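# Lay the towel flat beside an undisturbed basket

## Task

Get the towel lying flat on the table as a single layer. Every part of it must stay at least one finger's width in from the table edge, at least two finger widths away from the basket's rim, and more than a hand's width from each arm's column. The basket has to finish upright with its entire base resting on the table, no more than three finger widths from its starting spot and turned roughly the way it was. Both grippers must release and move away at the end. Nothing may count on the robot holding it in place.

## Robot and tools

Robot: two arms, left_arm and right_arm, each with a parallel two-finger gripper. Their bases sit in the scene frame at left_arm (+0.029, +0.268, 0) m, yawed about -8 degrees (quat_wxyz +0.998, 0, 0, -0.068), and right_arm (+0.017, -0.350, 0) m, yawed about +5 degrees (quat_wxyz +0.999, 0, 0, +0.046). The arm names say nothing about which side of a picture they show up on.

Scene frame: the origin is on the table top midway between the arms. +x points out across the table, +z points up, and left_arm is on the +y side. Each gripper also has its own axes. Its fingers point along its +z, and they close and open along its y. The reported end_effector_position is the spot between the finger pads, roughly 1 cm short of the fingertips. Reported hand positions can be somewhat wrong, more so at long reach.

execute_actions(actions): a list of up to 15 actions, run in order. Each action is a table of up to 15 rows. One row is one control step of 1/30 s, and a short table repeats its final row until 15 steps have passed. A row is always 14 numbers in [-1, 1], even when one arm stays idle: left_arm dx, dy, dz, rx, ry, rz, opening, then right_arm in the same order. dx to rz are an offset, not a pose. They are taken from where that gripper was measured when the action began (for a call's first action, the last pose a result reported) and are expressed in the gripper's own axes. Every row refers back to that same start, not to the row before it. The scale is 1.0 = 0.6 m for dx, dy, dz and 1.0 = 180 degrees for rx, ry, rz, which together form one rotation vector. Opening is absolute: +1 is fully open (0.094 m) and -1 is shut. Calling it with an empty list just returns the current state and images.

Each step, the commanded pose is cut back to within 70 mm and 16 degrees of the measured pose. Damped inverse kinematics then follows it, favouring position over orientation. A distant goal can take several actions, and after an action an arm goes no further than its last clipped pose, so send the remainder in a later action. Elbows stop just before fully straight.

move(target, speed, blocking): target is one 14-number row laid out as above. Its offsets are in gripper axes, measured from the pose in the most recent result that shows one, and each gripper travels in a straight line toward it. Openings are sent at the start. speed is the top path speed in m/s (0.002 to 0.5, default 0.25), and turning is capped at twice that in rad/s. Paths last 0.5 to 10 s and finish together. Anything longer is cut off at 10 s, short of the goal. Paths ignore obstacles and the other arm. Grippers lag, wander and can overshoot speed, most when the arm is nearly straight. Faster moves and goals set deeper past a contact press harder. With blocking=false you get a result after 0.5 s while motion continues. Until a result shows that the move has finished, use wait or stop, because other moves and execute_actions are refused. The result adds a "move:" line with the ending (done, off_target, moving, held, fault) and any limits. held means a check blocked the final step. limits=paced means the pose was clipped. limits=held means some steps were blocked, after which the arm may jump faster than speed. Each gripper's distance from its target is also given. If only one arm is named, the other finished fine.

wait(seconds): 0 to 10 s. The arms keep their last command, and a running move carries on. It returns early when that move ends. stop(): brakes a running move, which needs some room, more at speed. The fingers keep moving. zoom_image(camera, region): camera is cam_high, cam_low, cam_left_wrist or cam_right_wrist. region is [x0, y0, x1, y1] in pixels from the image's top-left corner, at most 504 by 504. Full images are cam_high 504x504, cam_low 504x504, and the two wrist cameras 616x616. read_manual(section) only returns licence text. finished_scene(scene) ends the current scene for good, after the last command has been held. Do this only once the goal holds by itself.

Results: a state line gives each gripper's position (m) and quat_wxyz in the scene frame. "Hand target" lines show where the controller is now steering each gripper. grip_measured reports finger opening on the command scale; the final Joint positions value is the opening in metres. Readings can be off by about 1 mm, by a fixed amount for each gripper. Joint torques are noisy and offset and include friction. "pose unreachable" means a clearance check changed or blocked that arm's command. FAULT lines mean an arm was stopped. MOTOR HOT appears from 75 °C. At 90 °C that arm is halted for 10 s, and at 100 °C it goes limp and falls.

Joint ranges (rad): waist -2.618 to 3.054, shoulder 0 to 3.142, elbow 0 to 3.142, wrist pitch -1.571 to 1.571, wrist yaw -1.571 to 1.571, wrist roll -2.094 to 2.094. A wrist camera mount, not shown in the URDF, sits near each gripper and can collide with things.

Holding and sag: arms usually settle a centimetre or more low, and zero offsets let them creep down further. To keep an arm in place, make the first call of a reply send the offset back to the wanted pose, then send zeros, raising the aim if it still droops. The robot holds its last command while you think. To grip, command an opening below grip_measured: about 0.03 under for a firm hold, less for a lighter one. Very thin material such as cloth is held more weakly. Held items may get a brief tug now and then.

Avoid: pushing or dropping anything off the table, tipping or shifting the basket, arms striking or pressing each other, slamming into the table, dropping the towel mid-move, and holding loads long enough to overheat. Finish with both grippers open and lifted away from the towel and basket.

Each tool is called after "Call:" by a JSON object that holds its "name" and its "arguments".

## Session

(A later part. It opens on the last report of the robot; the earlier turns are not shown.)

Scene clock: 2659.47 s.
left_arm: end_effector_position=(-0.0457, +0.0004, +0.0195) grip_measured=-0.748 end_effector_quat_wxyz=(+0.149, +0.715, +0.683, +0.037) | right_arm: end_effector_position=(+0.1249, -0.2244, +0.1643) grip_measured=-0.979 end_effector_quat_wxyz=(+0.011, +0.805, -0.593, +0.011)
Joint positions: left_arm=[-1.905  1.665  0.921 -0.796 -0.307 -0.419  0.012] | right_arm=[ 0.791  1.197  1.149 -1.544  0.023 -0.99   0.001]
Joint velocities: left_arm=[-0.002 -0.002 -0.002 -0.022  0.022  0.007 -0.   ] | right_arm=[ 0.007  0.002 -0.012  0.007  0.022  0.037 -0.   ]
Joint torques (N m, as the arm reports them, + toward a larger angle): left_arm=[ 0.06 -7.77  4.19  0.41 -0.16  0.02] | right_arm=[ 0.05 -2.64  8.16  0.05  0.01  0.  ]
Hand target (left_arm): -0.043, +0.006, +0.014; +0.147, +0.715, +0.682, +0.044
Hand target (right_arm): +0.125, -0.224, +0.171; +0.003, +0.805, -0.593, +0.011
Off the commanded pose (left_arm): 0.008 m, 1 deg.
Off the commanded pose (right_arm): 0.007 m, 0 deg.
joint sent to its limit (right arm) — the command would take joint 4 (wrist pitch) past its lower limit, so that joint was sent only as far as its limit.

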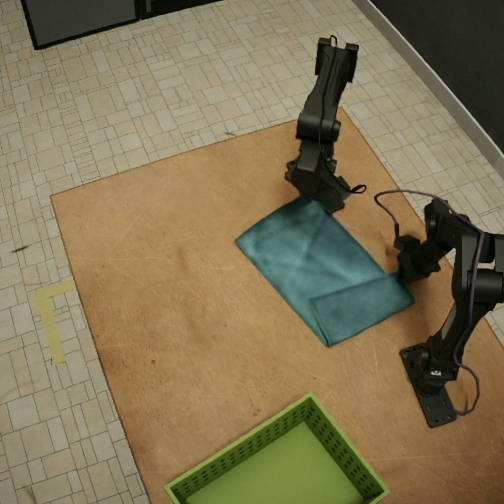

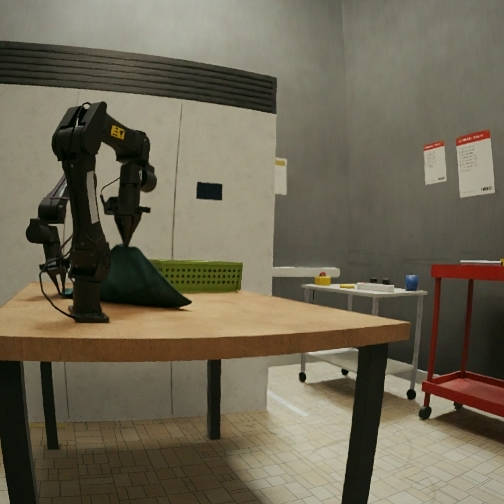

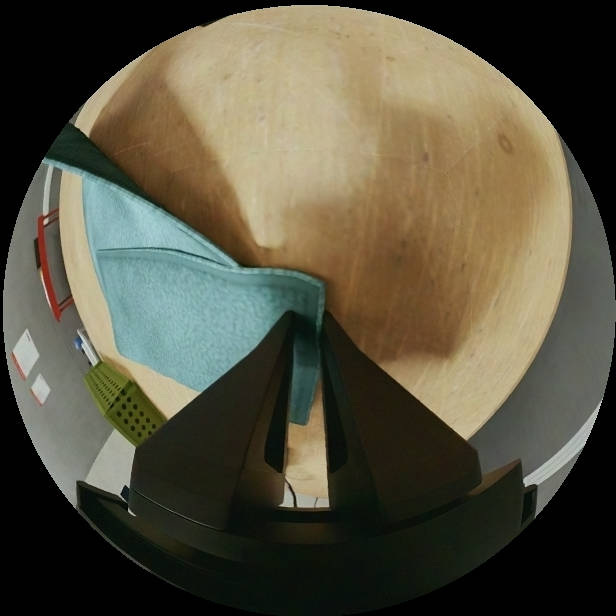

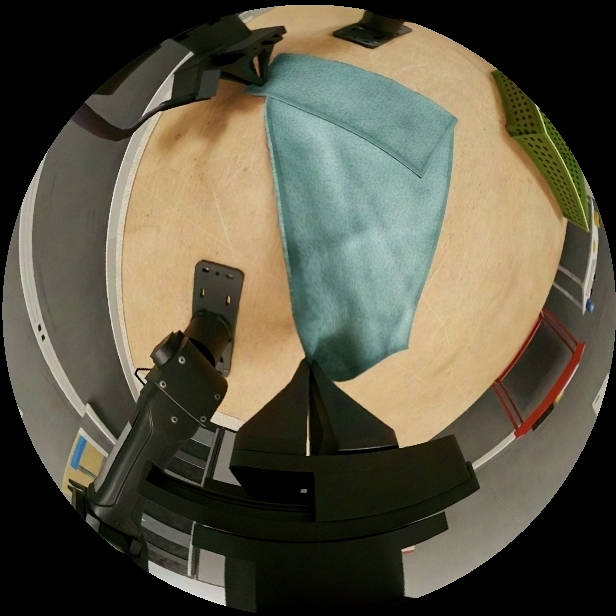

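Call:
{"name": "execute_actions", "arguments": {"actions": [[[0.006,0,0.008,0,0,0,-0.77, 0,0,-0.012,0,0,0,-1],[0.006,0,0.008,0,0,0,-0.79, 0,0,-0.012,0,0,0,-1],[0.006,0,0.008,0,0,0,-0.81, 0,0,-0.012,0,0,0,-1],[0.006,0,0.008,0,0,0,-0.83, 0,0,-0.012,0,0,0,-1],[0.006,0,0.008,0,0,0,-0.85, 0,0,-0.012,0,0,0,-1],[0.006,0,0.008,0,0,0,-0.87, 0,0,-0.012,0,0,0,-1],[0.006,0,0.008,0,0,0,-0.89, 0,0,-0.012,0,0,0,-1],[0.006,0,0.008,0,0,0,-0.9, 0,0,-0.012,0,0,0,-1],[0.006,0,0.008,0,0,0,-0.9, 0,0,-0.012,0,0,0,-1]]]}}

Scene clock: 2663.13 s.
left_arm: end_effector_position=(-0.0472, -0.0026, +0.0196) grip_measured=-0.898 end_effector_quat_wxyz=(+0.151, +0.714, +0.683, +0.031) | right_arm: end_effector_position=(+0.1248, -0.2245, +0.1643) grip_measured=-0.979 end_effector_quat_wxyz=(+0.011, +0.805, -0.593, +0.011)
Joint positions: left_arm=[-1.905  1.665  0.921 -0.782 -0.307 -0.419  0.005] | right_arm=[ 0.791  1.197  1.149 -1.544  0.023 -0.99   0.001]
Joint velocities: left_arm=[ 0.007 -0.017 -0.007 -0.007 -0.066 -0.066  0.001] | right_arm=[-0.012  0.017  0.012  0.037  0.022  0.007 -0.001]
Joint torques (N m, as the arm reports them, + toward a larger angle): left_arm=[ 0.02 -7.72  4.21  0.43 -0.2   0.02] | right_arm=[ 0.03 -2.68  8.13  0.07  0.02  0.  ]
Hand target (left_arm): -0.044, +0.003, +0.014; +0.149, +0.715, +0.683, +0.037
Hand target (right_arm): +0.125, -0.224, +0.171; +0.003, +0.805, -0.593, +0.011
Off the commanded pose (left_arm): 0.008 m, 1 deg.
Off the commanded pose (right_arm): 0.007 m, 0 deg.
joint sent to its limit (right arm) — the command would take joint 4 (wrist pitch) past its lower limit, so that joint was sent only as far as its limit.

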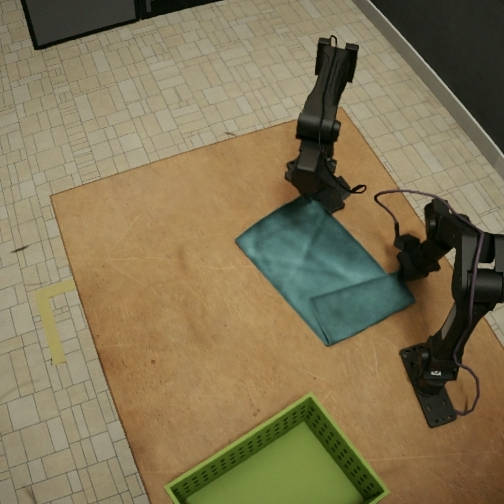

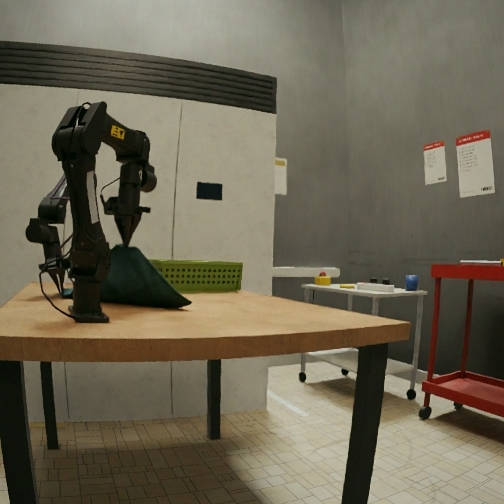

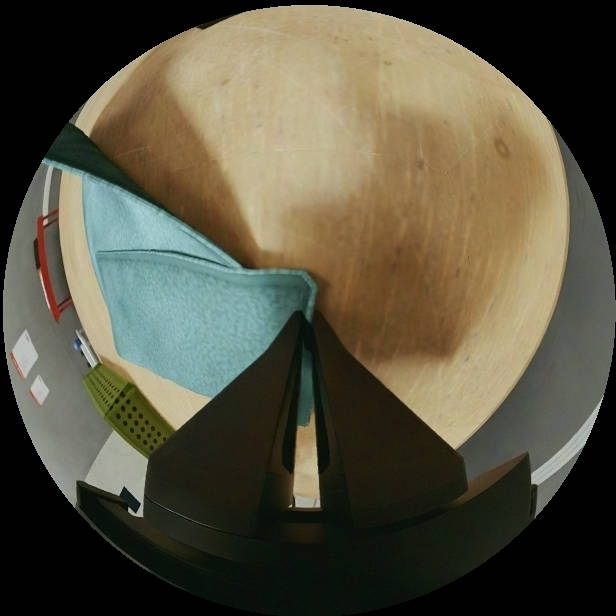

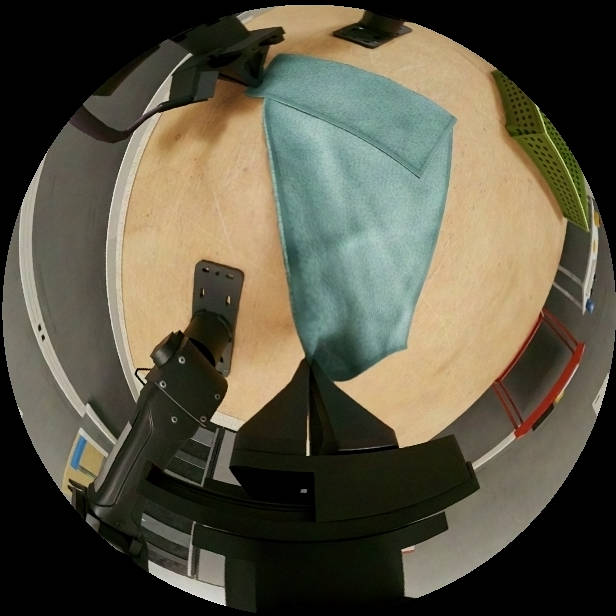

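The edge is curling up between the fingers. Finish closing.

Call:
{"name": "execute_actions", "arguments": {"actions": [[[0.004,0,0.006,0,0,0,-0.92, 0,0,-0.012,0,0,0,-1],[0.004,0,0.006,0,0,0,-0.93, 0,0,-0.012,0,0,0,-1],[0.004,0,0.006,0,0,0,-0.94, 0,0,-0.012,0,0,0,-1],[0.004,0,0.006,0,0,0,-0.95, 0,0,-0.012,0,0,0,-1],[0.004,0,0.006,0,0,0,-0.96, 0,0,-0.012,0,0,0,-1],[0.004,0,0.006,0,0,0,-0.97, 0,0,-0.012,0,0,0,-1],[0.004,0,0.006,0,0,0,-0.98, 0,0,-0.012,0,0,0,-1],[0.004,0,0.006,0,0,0,-1, 0,0,-0.012,0,0,0,-1]],[[0,0,-0.025,0,0,0,-1, 0,0,-0.012,0,0,0,-1]]]}}

Scene clock: 2666.77 s.
left_arm: end_effector_position=(-0.0455, +0.0052, +0.0229) grip_measured=-0.974 end_effector_quat_wxyz=(+0.147, +0.716, +0.681, +0.042) | right_arm: end_effector_position=(+0.1248, -0.2245, +0.1643) grip_measured=-0.979 end_effector_quat_wxyz=(+0.011, +0.805, -0.593, +0.011)
Joint positions: left_arm=[-1.912  1.651  0.921 -0.821 -0.307 -0.424  0.001] | right_arm=[ 0.791  1.197  1.149 -1.544  0.023 -0.99   0.001]
Joint velocities: left_arm=[-0.002 -0.012 -0.002 -0.051  0.037  0.022 -0.001] | right_arm=[-0.002  0.017  0.017 -0.022 -0.037 -0.007  0.   ]
Joint torques (N m, as the arm reports them, + toward a larger angle): left_arm=[-0.45 -8.73  9.19  0.16 -0.19 -0.09] | right_arm=[ 0.04 -2.7   8.09  0.07  0.02  0.  ]
Hand target (left_arm): -0.051, -0.001, +0.034; +0.152, +0.713, +0.684, +0.027
Hand target (right_arm): +0.125, -0.224, +0.171; +0.003, +0.805, -0.593, +0.011
Off the commanded pose (left_arm): 0.014 m, 2 deg.
Off the commanded pose (right_arm): 0.007 m, 0 deg.
joint sent to its limit (right arm) — the command would take joint 4 (wrist pitch) past its lower limit, so that joint was sent only as far as its limit.

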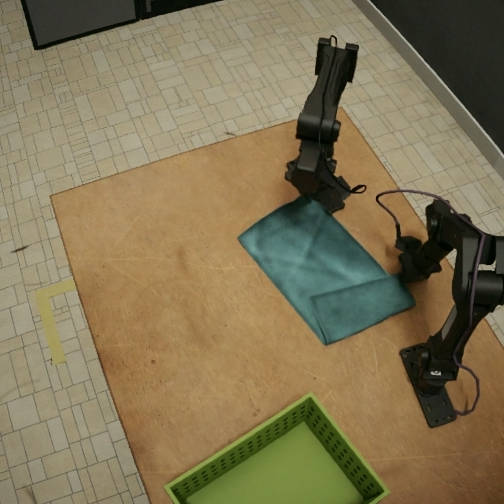

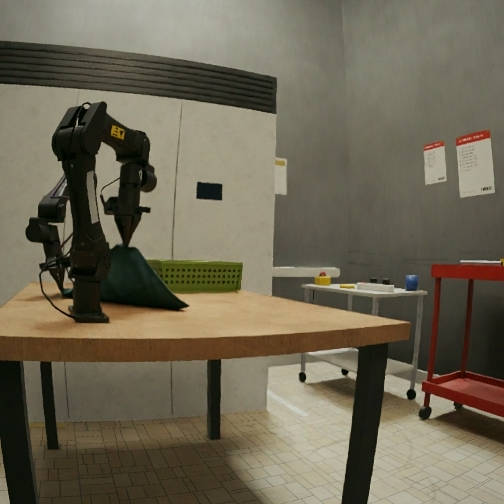

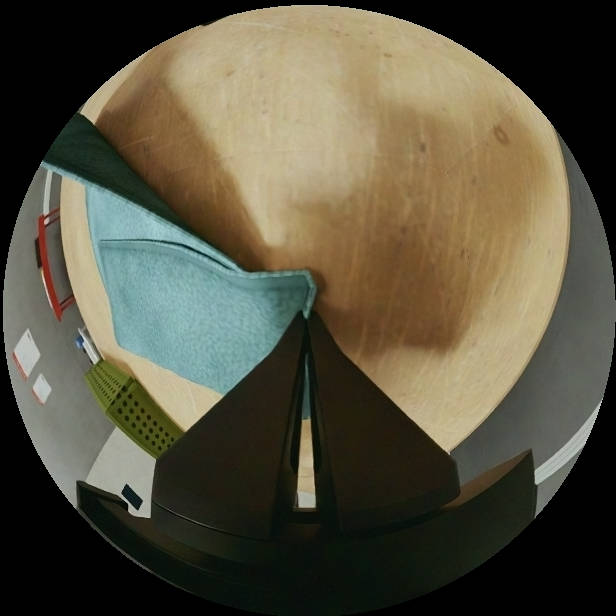

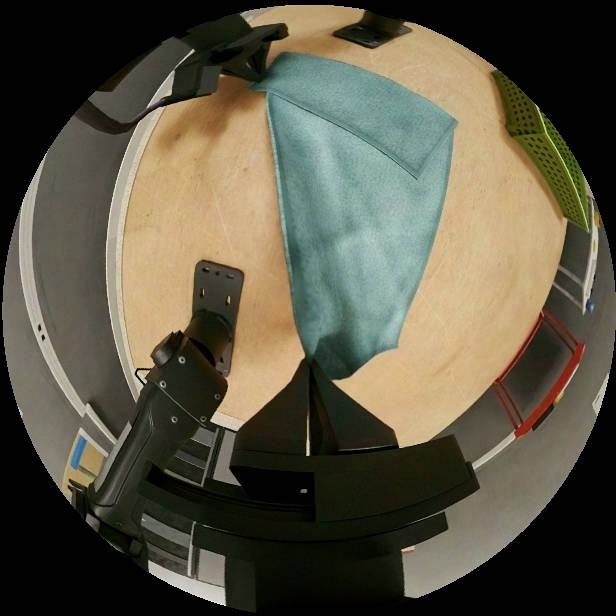

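Call:
{"name": "move", "arguments": {"target": [0.07,0.066,-0.165,0,0,0,-1, 0,0,-0.012,0,0,0,-1], "speed": 0.07}}

Scene clock: 2700.63 s.
left_arm: end_effector_position=(-0.0258, +0.0634, +0.1116) grip_measured=-0.974 end_effector_quat_wxyz=(+0.143, +0.719, +0.678, +0.055) | right_arm: end_effector_position=(+0.1247, -0.2245, +0.1643) grip_measured=-0.979 end_effector_quat_wxyz=(+0.011, +0.805, -0.593, +0.011)
Joint positions: left_arm=[-1.957  1.34   1.005 -1.259 -0.307 -0.467  0.001] | right_arm=[ 0.791  1.197  1.149 -1.545  0.023 -0.99   0.001]
Joint velocities: left_arm=[-0.007  0.002 -0.012 -0.037 -0.007 -0.022 -0.001] | right_arm=[-0.017  0.002 -0.007 -0.007 -0.037  0.037 -0.001]
Joint torques (N m, as the arm reports them, + toward a larger angle): left_arm=[-0.52 -5.93  9.5   0.06 -0.21 -0.15] | right_arm=[ 0.04 -2.7   8.09  0.06  0.02  0.  ]
Hand target (left_arm): -0.029, +0.061, +0.122; +0.147, +0.716, +0.681, +0.041
Hand target (right_arm): +0.125, -0.224, +0.171; +0.003, +0.805, -0.593, +0.011
Off the commanded pose (left_arm): 0.012 m, 2 deg.
Off the commanded pose (right_arm): 0.007 m, 0 deg.
joint sent to its limit (right arm) — the command would take joint 4 (wrist pitch) past its lower limit, so that joint was sent only as far as its limit.
move: off_target (left_arm)

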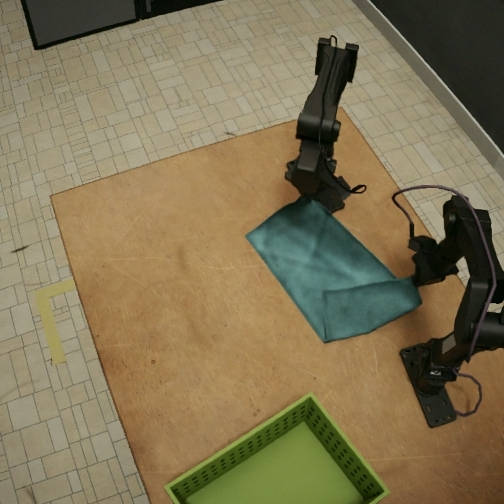

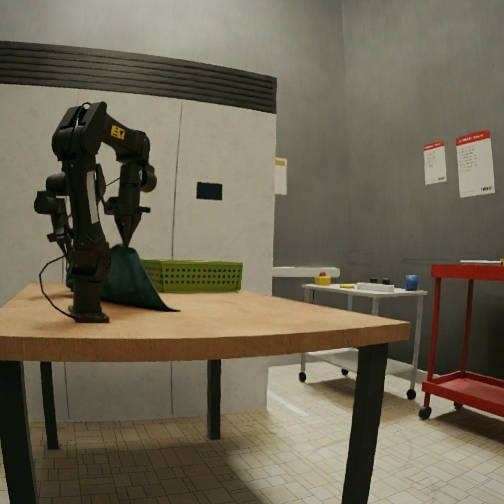

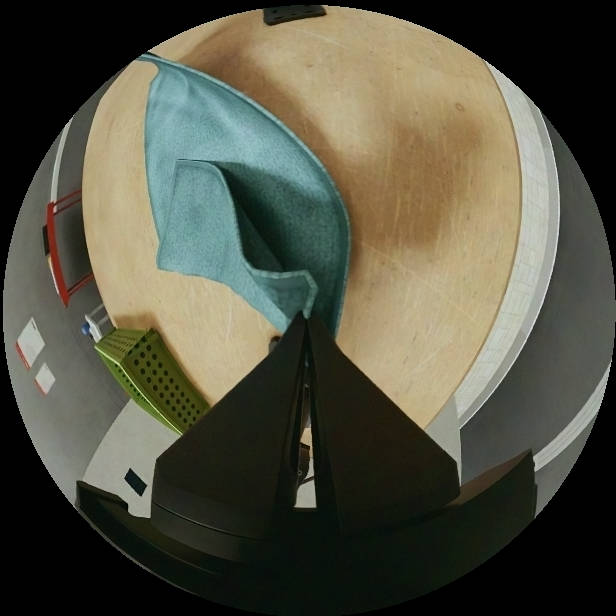

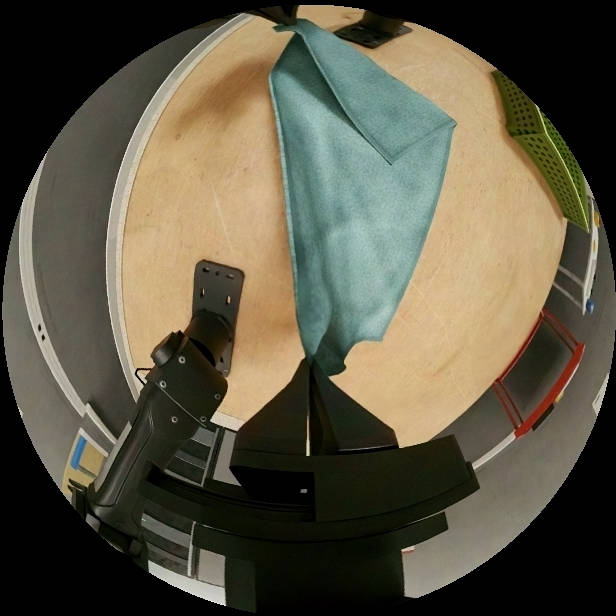

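Call:
{"name": "move", "arguments": {"target": [0.0625,0.272,-0.085,-0.083,0,0,-1, 0.218,-0.099,-0.095,0.133,0.041,0.067,-1], "speed": 0.08}}

Scene clock: 2710.90 s.
left_arm: end_effector_position=(+0.1160, +0.1028, +0.1881) grip_measured=-0.974 end_effector_quat_wxyz=(+0.216, +0.698, +0.666, +0.149) | right_arm: end_effector_position=(+0.2159, -0.3283, +0.2110) grip_measured=-0.979 end_effector_quat_wxyz=(-0.089, +0.730, -0.655, +0.172)
Joint positions: left_arm=[-1.451  1.076  1.078 -1.462 -0.522  0.062  0.001] | right_arm=[ 0.187  1.024  1.182 -1.388  0.194 -1.434  0.001]
Joint velocities: left_arm=[-0.022  0.017  0.017 -0.022 -0.037 -0.037  0.001] | right_arm=[ 0.002  0.002  0.012  0.022 -0.066 -0.022 -0.001]
Joint torques (N m, as the arm reports them, + toward a larger angle): left_arm=[ 0.69 -3.65  9.62  0.35 -0.54  0.15] | right_arm=[-0.83 -3.04  9.12  0.87  0.11 -0.04]
Hand target (left_arm): +0.120, +0.103, +0.200; +0.233, +0.694, +0.666, +0.146
Hand target (right_arm): +0.220, -0.330, +0.226; -0.116, +0.721, -0.655, +0.192
Off the commanded pose (left_arm): 0.014 m, 2 deg.
Off the commanded pose (right_arm): 0.015 m, 4 deg.
move: off_target (left_arm, right_arm)

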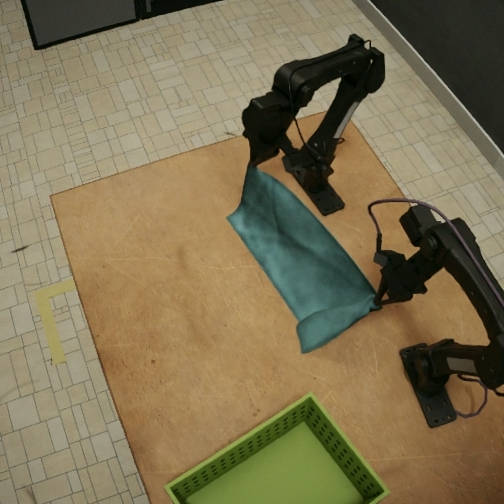

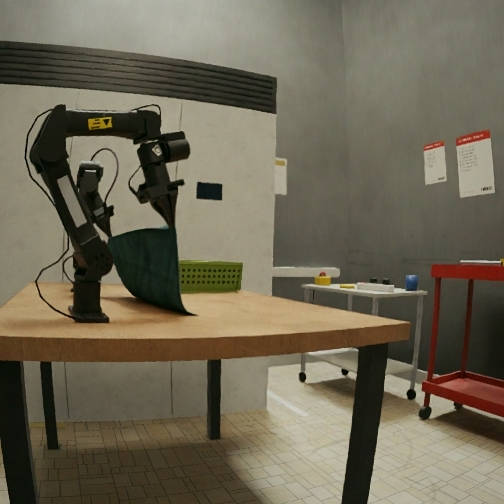

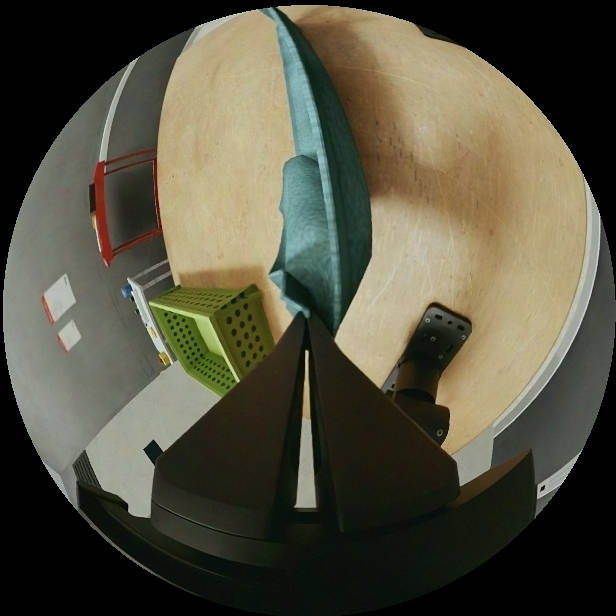

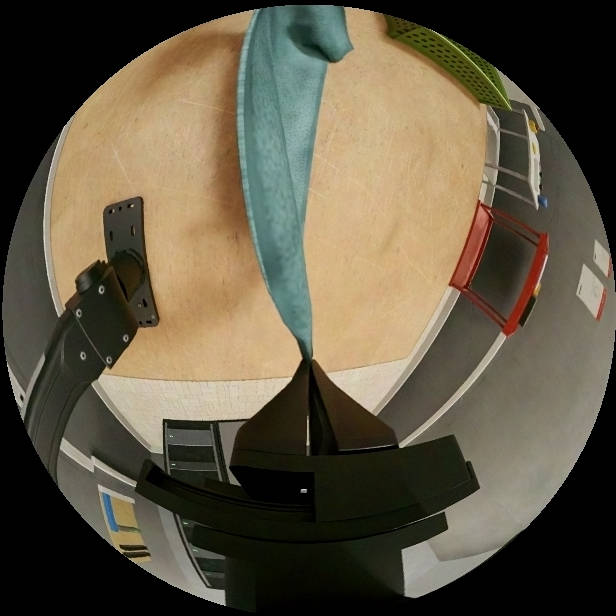

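Call:
{"name": "move", "arguments": {"target": [-0.047,0.351,0.011,-0.055,0.033,0,-1, 0.142,-0.193,-0.047,0.083,-0.03,0,-1], "speed": 0.08}}

Scene clock: 2722.97 s.
left_arm: end_effector_position=(+0.2959, +0.0702, +0.2808) grip_measured=-0.974 end_effector_quat_wxyz=(+0.235, +0.670, +0.662, +0.238) | right_arm: end_effector_position=(+0.3123, -0.3896, +0.2801) grip_measured=-0.979 end_effector_quat_wxyz=(-0.202, +0.726, -0.623, +0.210)
Joint positions: left_arm=[-0.776  1.454  1.627 -1.282 -0.521  0.796  0.001] | right_arm=[-0.321  1.261  1.504 -1.241 -0.159 -1.907  0.001]
Joint velocities: left_arm=[-0.012 -0.007  0.012 -0.051 -0.007  0.037 -0.   ] | right_arm=[-0.012 -0.012  0.002 -0.007 -0.051 -0.095 -0.002]
Joint torques (N m, as the arm reports them, + toward a larger angle): left_arm=[ 0.73 -5.52  9.8   0.93 -0.39  0.11] | right_arm=[-1.08 -1.97  9.5   1.21 -0.1  -0.01]
Hand target (left_arm): +0.299, +0.073, +0.288; +0.236, +0.668, +0.662, +0.243
Hand target (right_arm): +0.320, -0.395, +0.290; -0.210, +0.721, -0.621, +0.225
Off the commanded pose (left_arm): 0.010 m, 1 deg.
Off the commanded pose (right_arm): 0.013 m, 2 deg.
move: off_target (right_arm)

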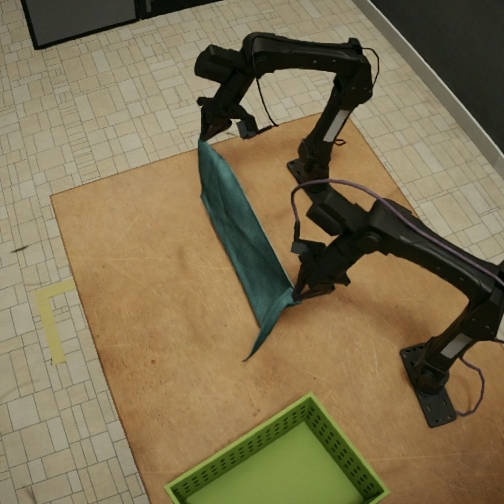

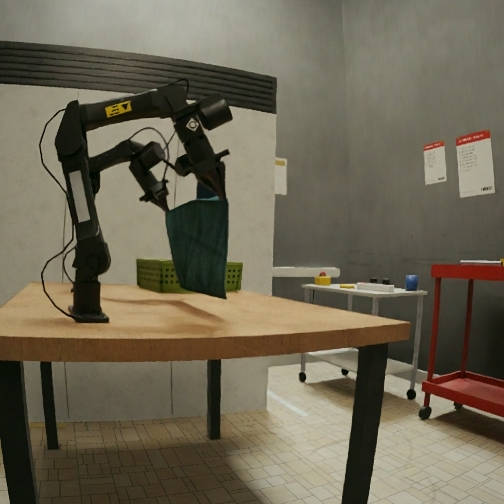

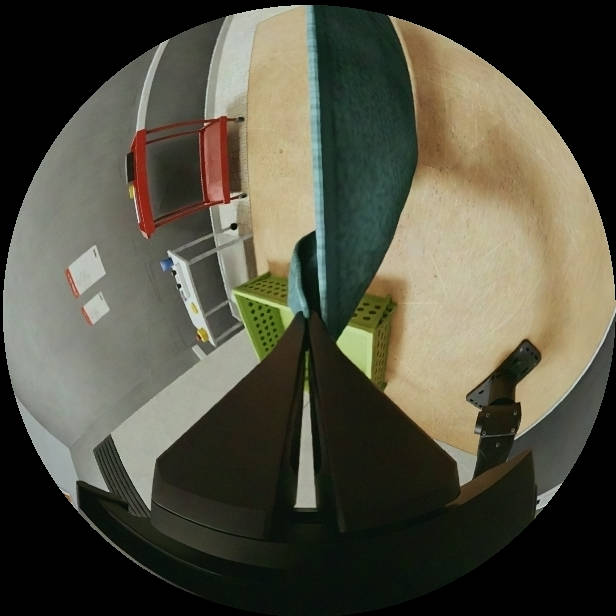

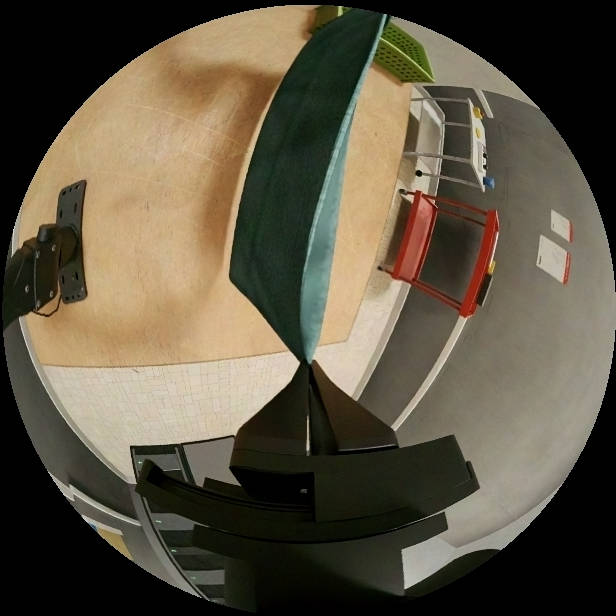

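Call:
{"name": "zoom_image", "arguments": {"camera": "cam_high", "region": [150,110,390,400]}}

Call:
{"name": "zoom_image", "arguments": {"camera": "cam_low", "region": [100,150,300,330]}}

Region (150, 110, 390, 400) of cam_high's 504x504 image, scaled by 1.738, with more detail than that image has; it fills the left 417 columns of this view, and the rest is white.

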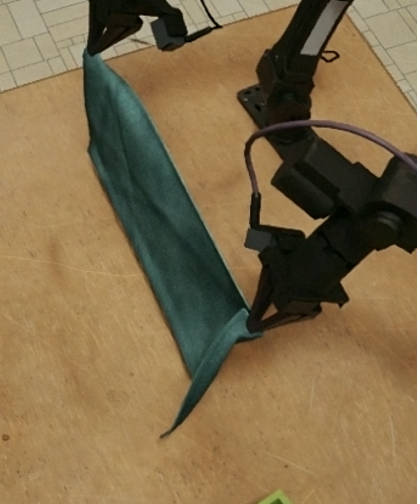

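Region (100, 150, 300, 330) of cam_low's 504x504 image, scaled by 2.520, with more detail than that image has; it fills the top 454 rows of this view, and the rest is white.

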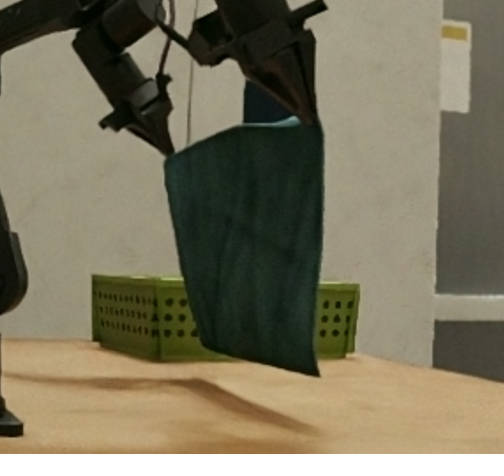

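Call:
{"name": "move", "arguments": {"target": [0.03,0.012,-0.007,0,0,0,-1, 0.031,0.011,-0.021,0,0,0,-1], "speed": 0.03}}

Scene clock: 2736.47 s.
left_arm: end_effector_position=(+0.3001, +0.0755, +0.2845) grip_measured=-0.974 end_effector_quat_wxyz=(+0.241, +0.673, +0.661, +0.226) | right_arm: end_effector_position=(+0.3002, -0.4003, +0.2788) grip_measured=-0.979 end_effector_quat_wxyz=(-0.205, +0.732, -0.620, +0.193)
Joint positions: left_arm=[-0.735  1.437  1.628 -1.266 -0.479  0.841  0.001] | right_arm=[-0.409  1.261  1.514 -1.296 -0.227 -1.993  0.001]
Joint velocities: left_arm=[ 0.007 -0.017 -0.027  0.037 -0.051 -0.007  0.001] | right_arm=[-0.022 -0.007 -0.017  0.037 -0.051 -0.037 -0.001]
Joint torques (N m, as the arm reports them, + toward a larger angle): left_arm=[ 1.01 -7.72  6.96  0.88 -0.47  0.11] | right_arm=[-1.44 -2.33  9.39  0.98  0.01 -0.08]
Hand target (left_arm): +0.299, +0.088, +0.288; +0.235, +0.670, +0.663, +0.238
Hand target (right_arm): +0.302, -0.409, +0.288; -0.201, +0.726, -0.623, +0.211
Off the commanded pose (left_arm): 0.013 m, 2 deg.
Off the commanded pose (right_arm): 0.013 m, 2 deg.
move: off_target (left_arm, right_arm)

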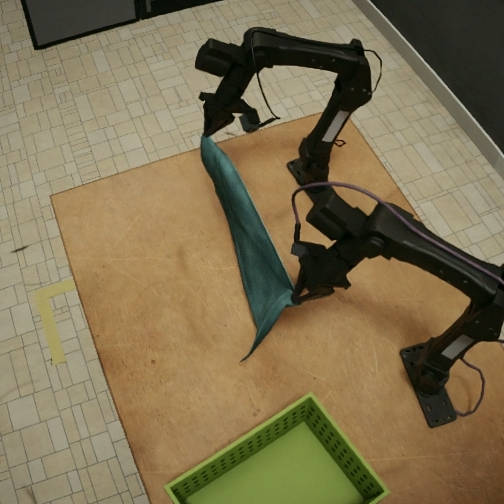

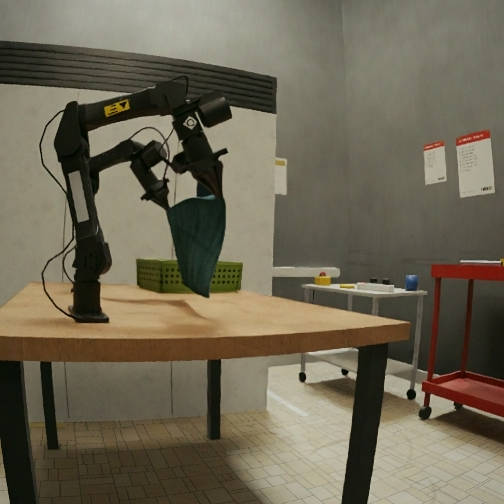

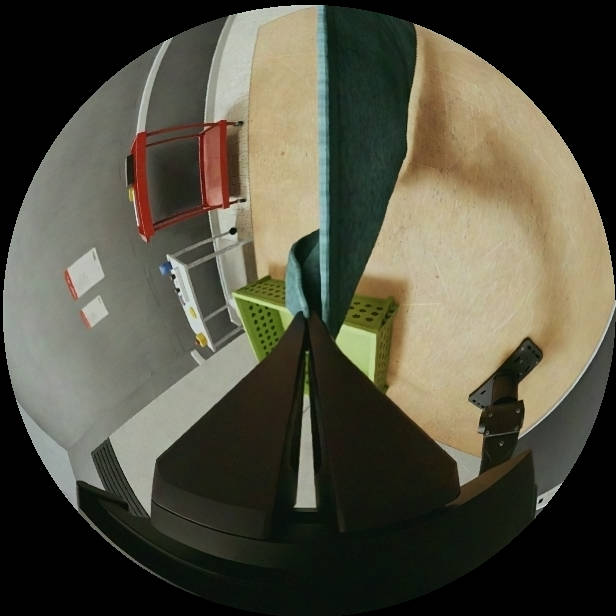

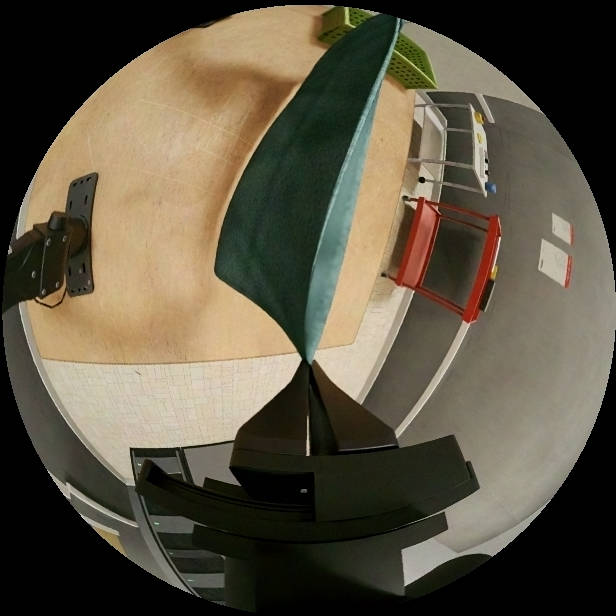

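Call:
{"name": "move", "arguments": {"target": [0.003,0.26,0.208,0,0,0,-1, 0.0475,-0.281,0.172,0,0,0.03,-1], "speed": 0.08}}

Scene clock: 2752.10 s.
left_arm: end_effector_position=(+0.4986, +0.0671, +0.2802) grip_measured=-0.974 end_effector_quat_wxyz=(+0.246, +0.672, +0.661, +0.224) | right_arm: end_effector_position=(+0.4989, -0.3973, +0.2765) grip_measured=-0.979 end_effector_quat_wxyz=(-0.215, +0.705, -0.653, +0.174)
Joint positions: left_arm=[-0.366  2.082  2.37  -1.232 -0.274  1.175  0.001] | right_arm=[-0.249  2.061  2.391 -1.361 -0.159 -1.761  0.001]
Joint velocities: left_arm=[ 0.002 -0.002 -0.007  0.051 -0.037  0.022 -0.001] | right_arm=[ 0.007 -0.017 -0.012 -0.007 -0.007 -0.037 -0.001]
Joint torques (N m, as the arm reports them, + toward a larger angle): left_arm=[  0.74 -11.85   9.79   1.09  -0.17   0.13] | right_arm=[ 0.48 -8.65  9.02  0.98  0.07  0.08]
Hand target (left_arm): +0.499, +0.073, +0.283; +0.240, +0.673, +0.662, +0.226
Hand target (right_arm): +0.500, -0.397, +0.283; -0.216, +0.702, -0.654, +0.183
Off the commanded pose (left_arm): 0.007 m, 1 deg.
Off the commanded pose (right_arm): 0.007 m, 1 deg.
move: done

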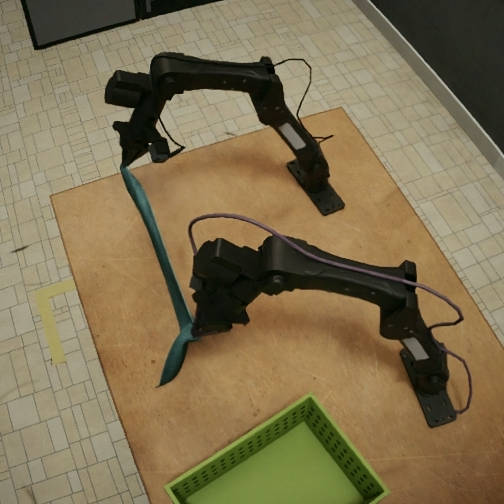

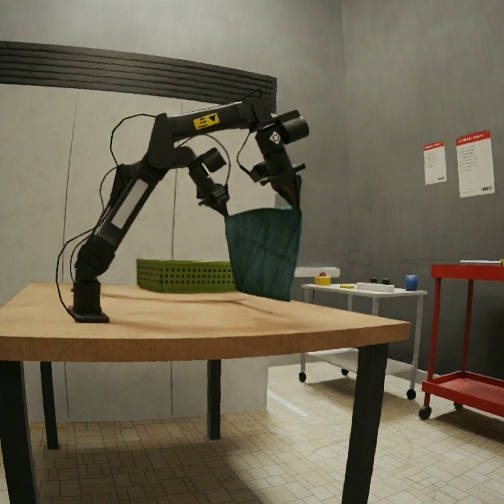

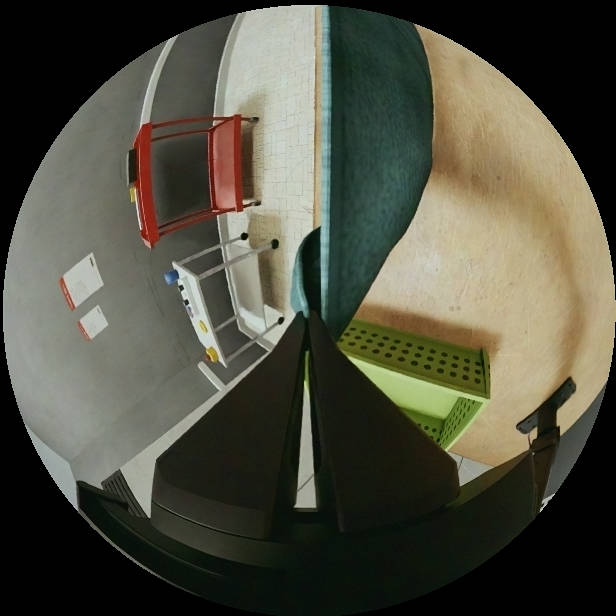

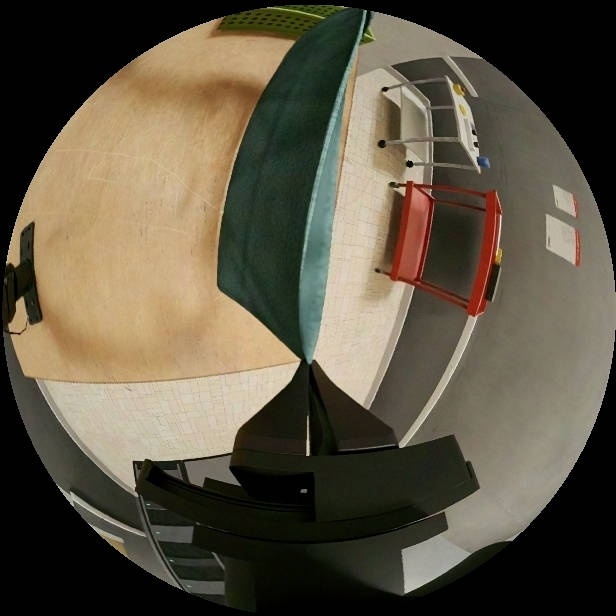

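Call:
{"name": "move", "arguments": {"target": [0.008,-0.037,0.045,0,0,0,-1, 0.002,0.028,0.045,0,0,0,-1], "speed": 0.05}}

Scene clock: 2764.83 s.
left_arm: end_effector_position=(+0.5018, +0.0646, +0.2447) grip_measured=-0.974 end_effector_quat_wxyz=(+0.249, +0.672, +0.661, +0.223) | right_arm: end_effector_position=(+0.5003, -0.3975, +0.2269) grip_measured=-0.979 end_effector_quat_wxyz=(-0.203, +0.708, -0.658, +0.155)
Joint positions: left_arm=[-0.366  2.004  2.093 -1.026 -0.27   1.176  0.001] | right_arm=[-0.249  2.005  2.112 -1.185 -0.159 -1.761  0.001]
Joint velocities: left_arm=[-0.012 -0.012 -0.007  0.007 -0.051 -0.007  0.   ] | right_arm=[-0.007 -0.012  0.002  0.022 -0.007  0.022  0.   ]
Joint torques (N m, as the arm reports them, + toward a larger angle): left_arm=[  0.56 -14.13   5.58   1.34  -0.16   0.06] | right_arm=[  0.02 -11.95   6.31   1.05  -0.06  -0.01]
Hand target (left_arm): +0.498, +0.070, +0.245; +0.245, +0.673, +0.662, +0.224
Hand target (right_arm): +0.498, -0.397, +0.245; -0.215, +0.705, -0.653, +0.174
Off the commanded pose (left_arm): 0.007 m, 0 deg.
Off the commanded pose (right_arm): 0.018 m, 3 deg.
move: off_target (right_arm)

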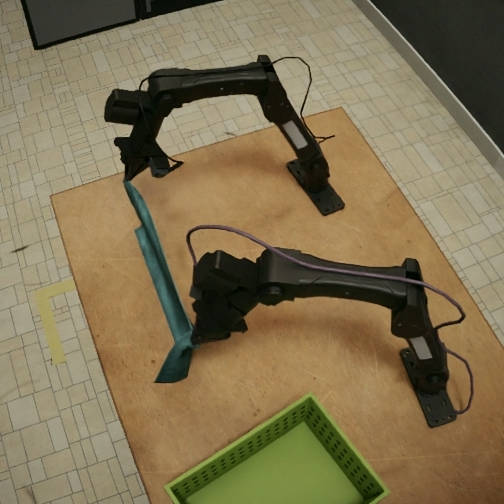

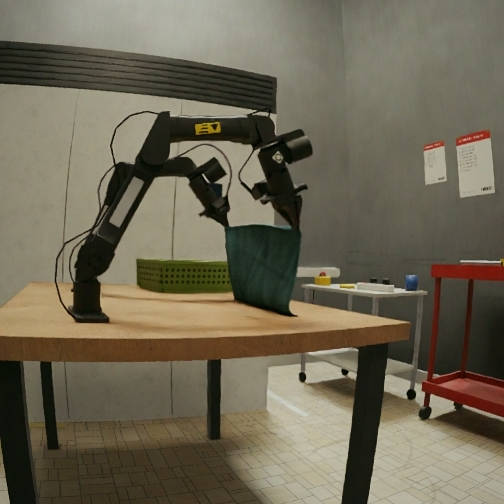

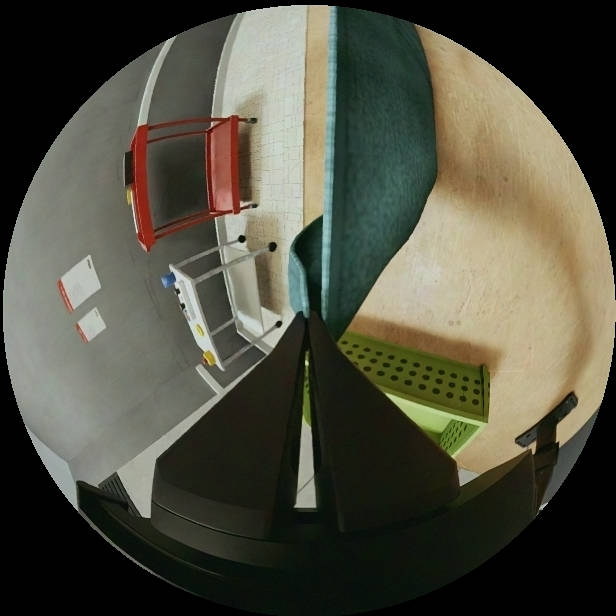

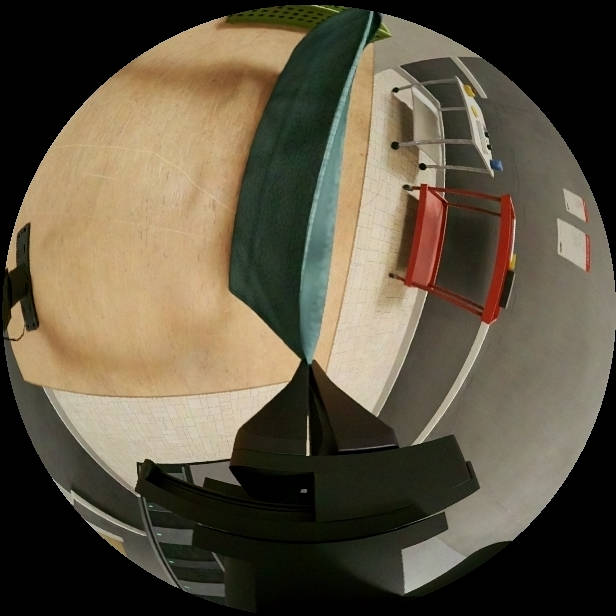

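Call:
{"name": "move", "arguments": {"target": [0.005,-0.142,-0.0675,0,0,0,-1, -0.013,0.13,-0.073,0.03,0,0,-1], "speed": 0.05}}

Scene clock: 2772.83 s.
left_arm: end_effector_position=(+0.4148, +0.0643, +0.2240) grip_measured=-0.974 end_effector_quat_wxyz=(+0.254, +0.677, +0.656, +0.216) | right_arm: end_effector_position=(+0.4114, -0.3940, +0.2152) grip_measured=-0.979 end_effector_quat_wxyz=(-0.222, +0.703, -0.654, +0.169)
Joint positions: left_arm=[-0.482  1.67   1.584 -0.872 -0.318  1.086  0.001] | right_arm=[-0.291  1.578  1.512 -0.97  -0.195 -1.79   0.001]
Joint velocities: left_arm=[ 0.007 -0.002 -0.022 -0.037  0.022  0.022 -0.001] | right_arm=[ 0.032 -0.017 -0.007  0.007  0.007 -0.037 -0.001]
Joint torques (N m, as the arm reports them, + toward a larger angle): left_arm=[ -0.34 -10.84   5.86   1.29  -0.37  -0.1 ] | right_arm=[-1.02 -8.36  6.6   1.16 -0.14 -0.01]
Hand target (left_arm): +0.410, +0.069, +0.223; +0.250, +0.672, +0.660, +0.223
Hand target (right_arm): +0.410, -0.397, +0.227; -0.235, +0.698, -0.650, +0.185
Off the commanded pose (left_arm): 0.007 m, 1 deg.
Off the commanded pose (right_arm): 0.012 m, 3 deg.
move: off_target (right_arm)

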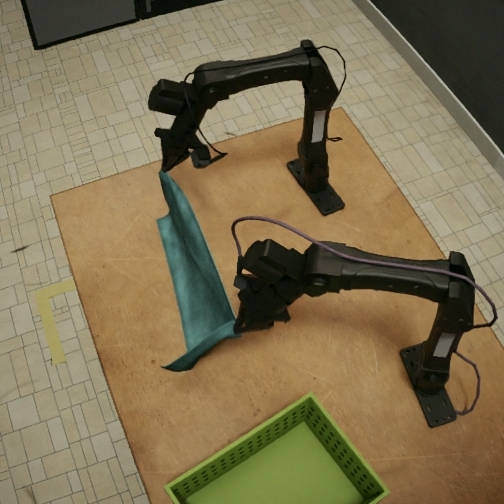

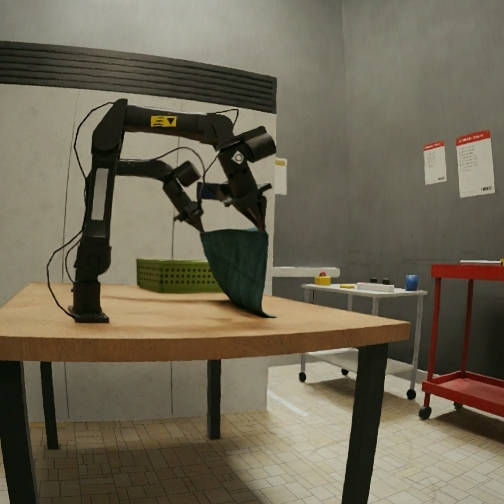

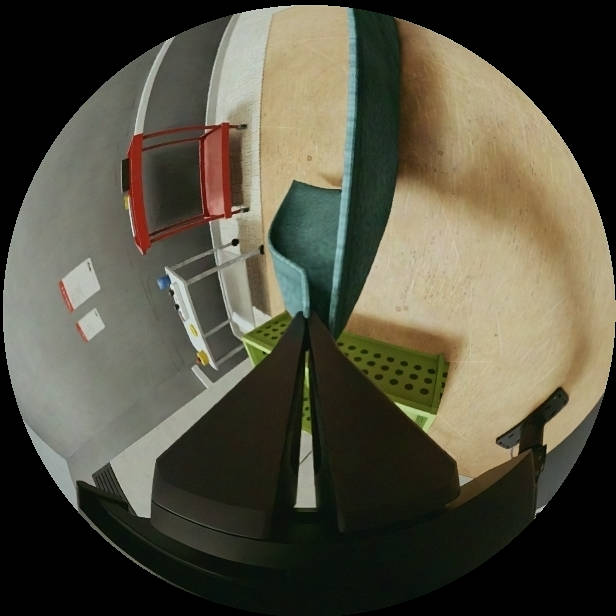

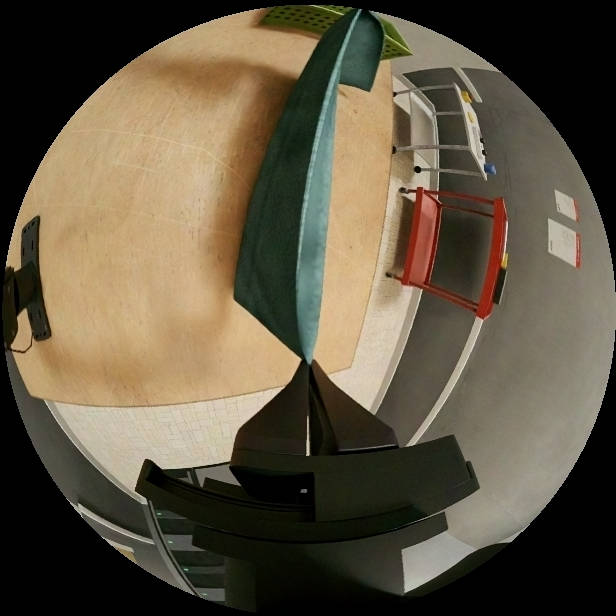

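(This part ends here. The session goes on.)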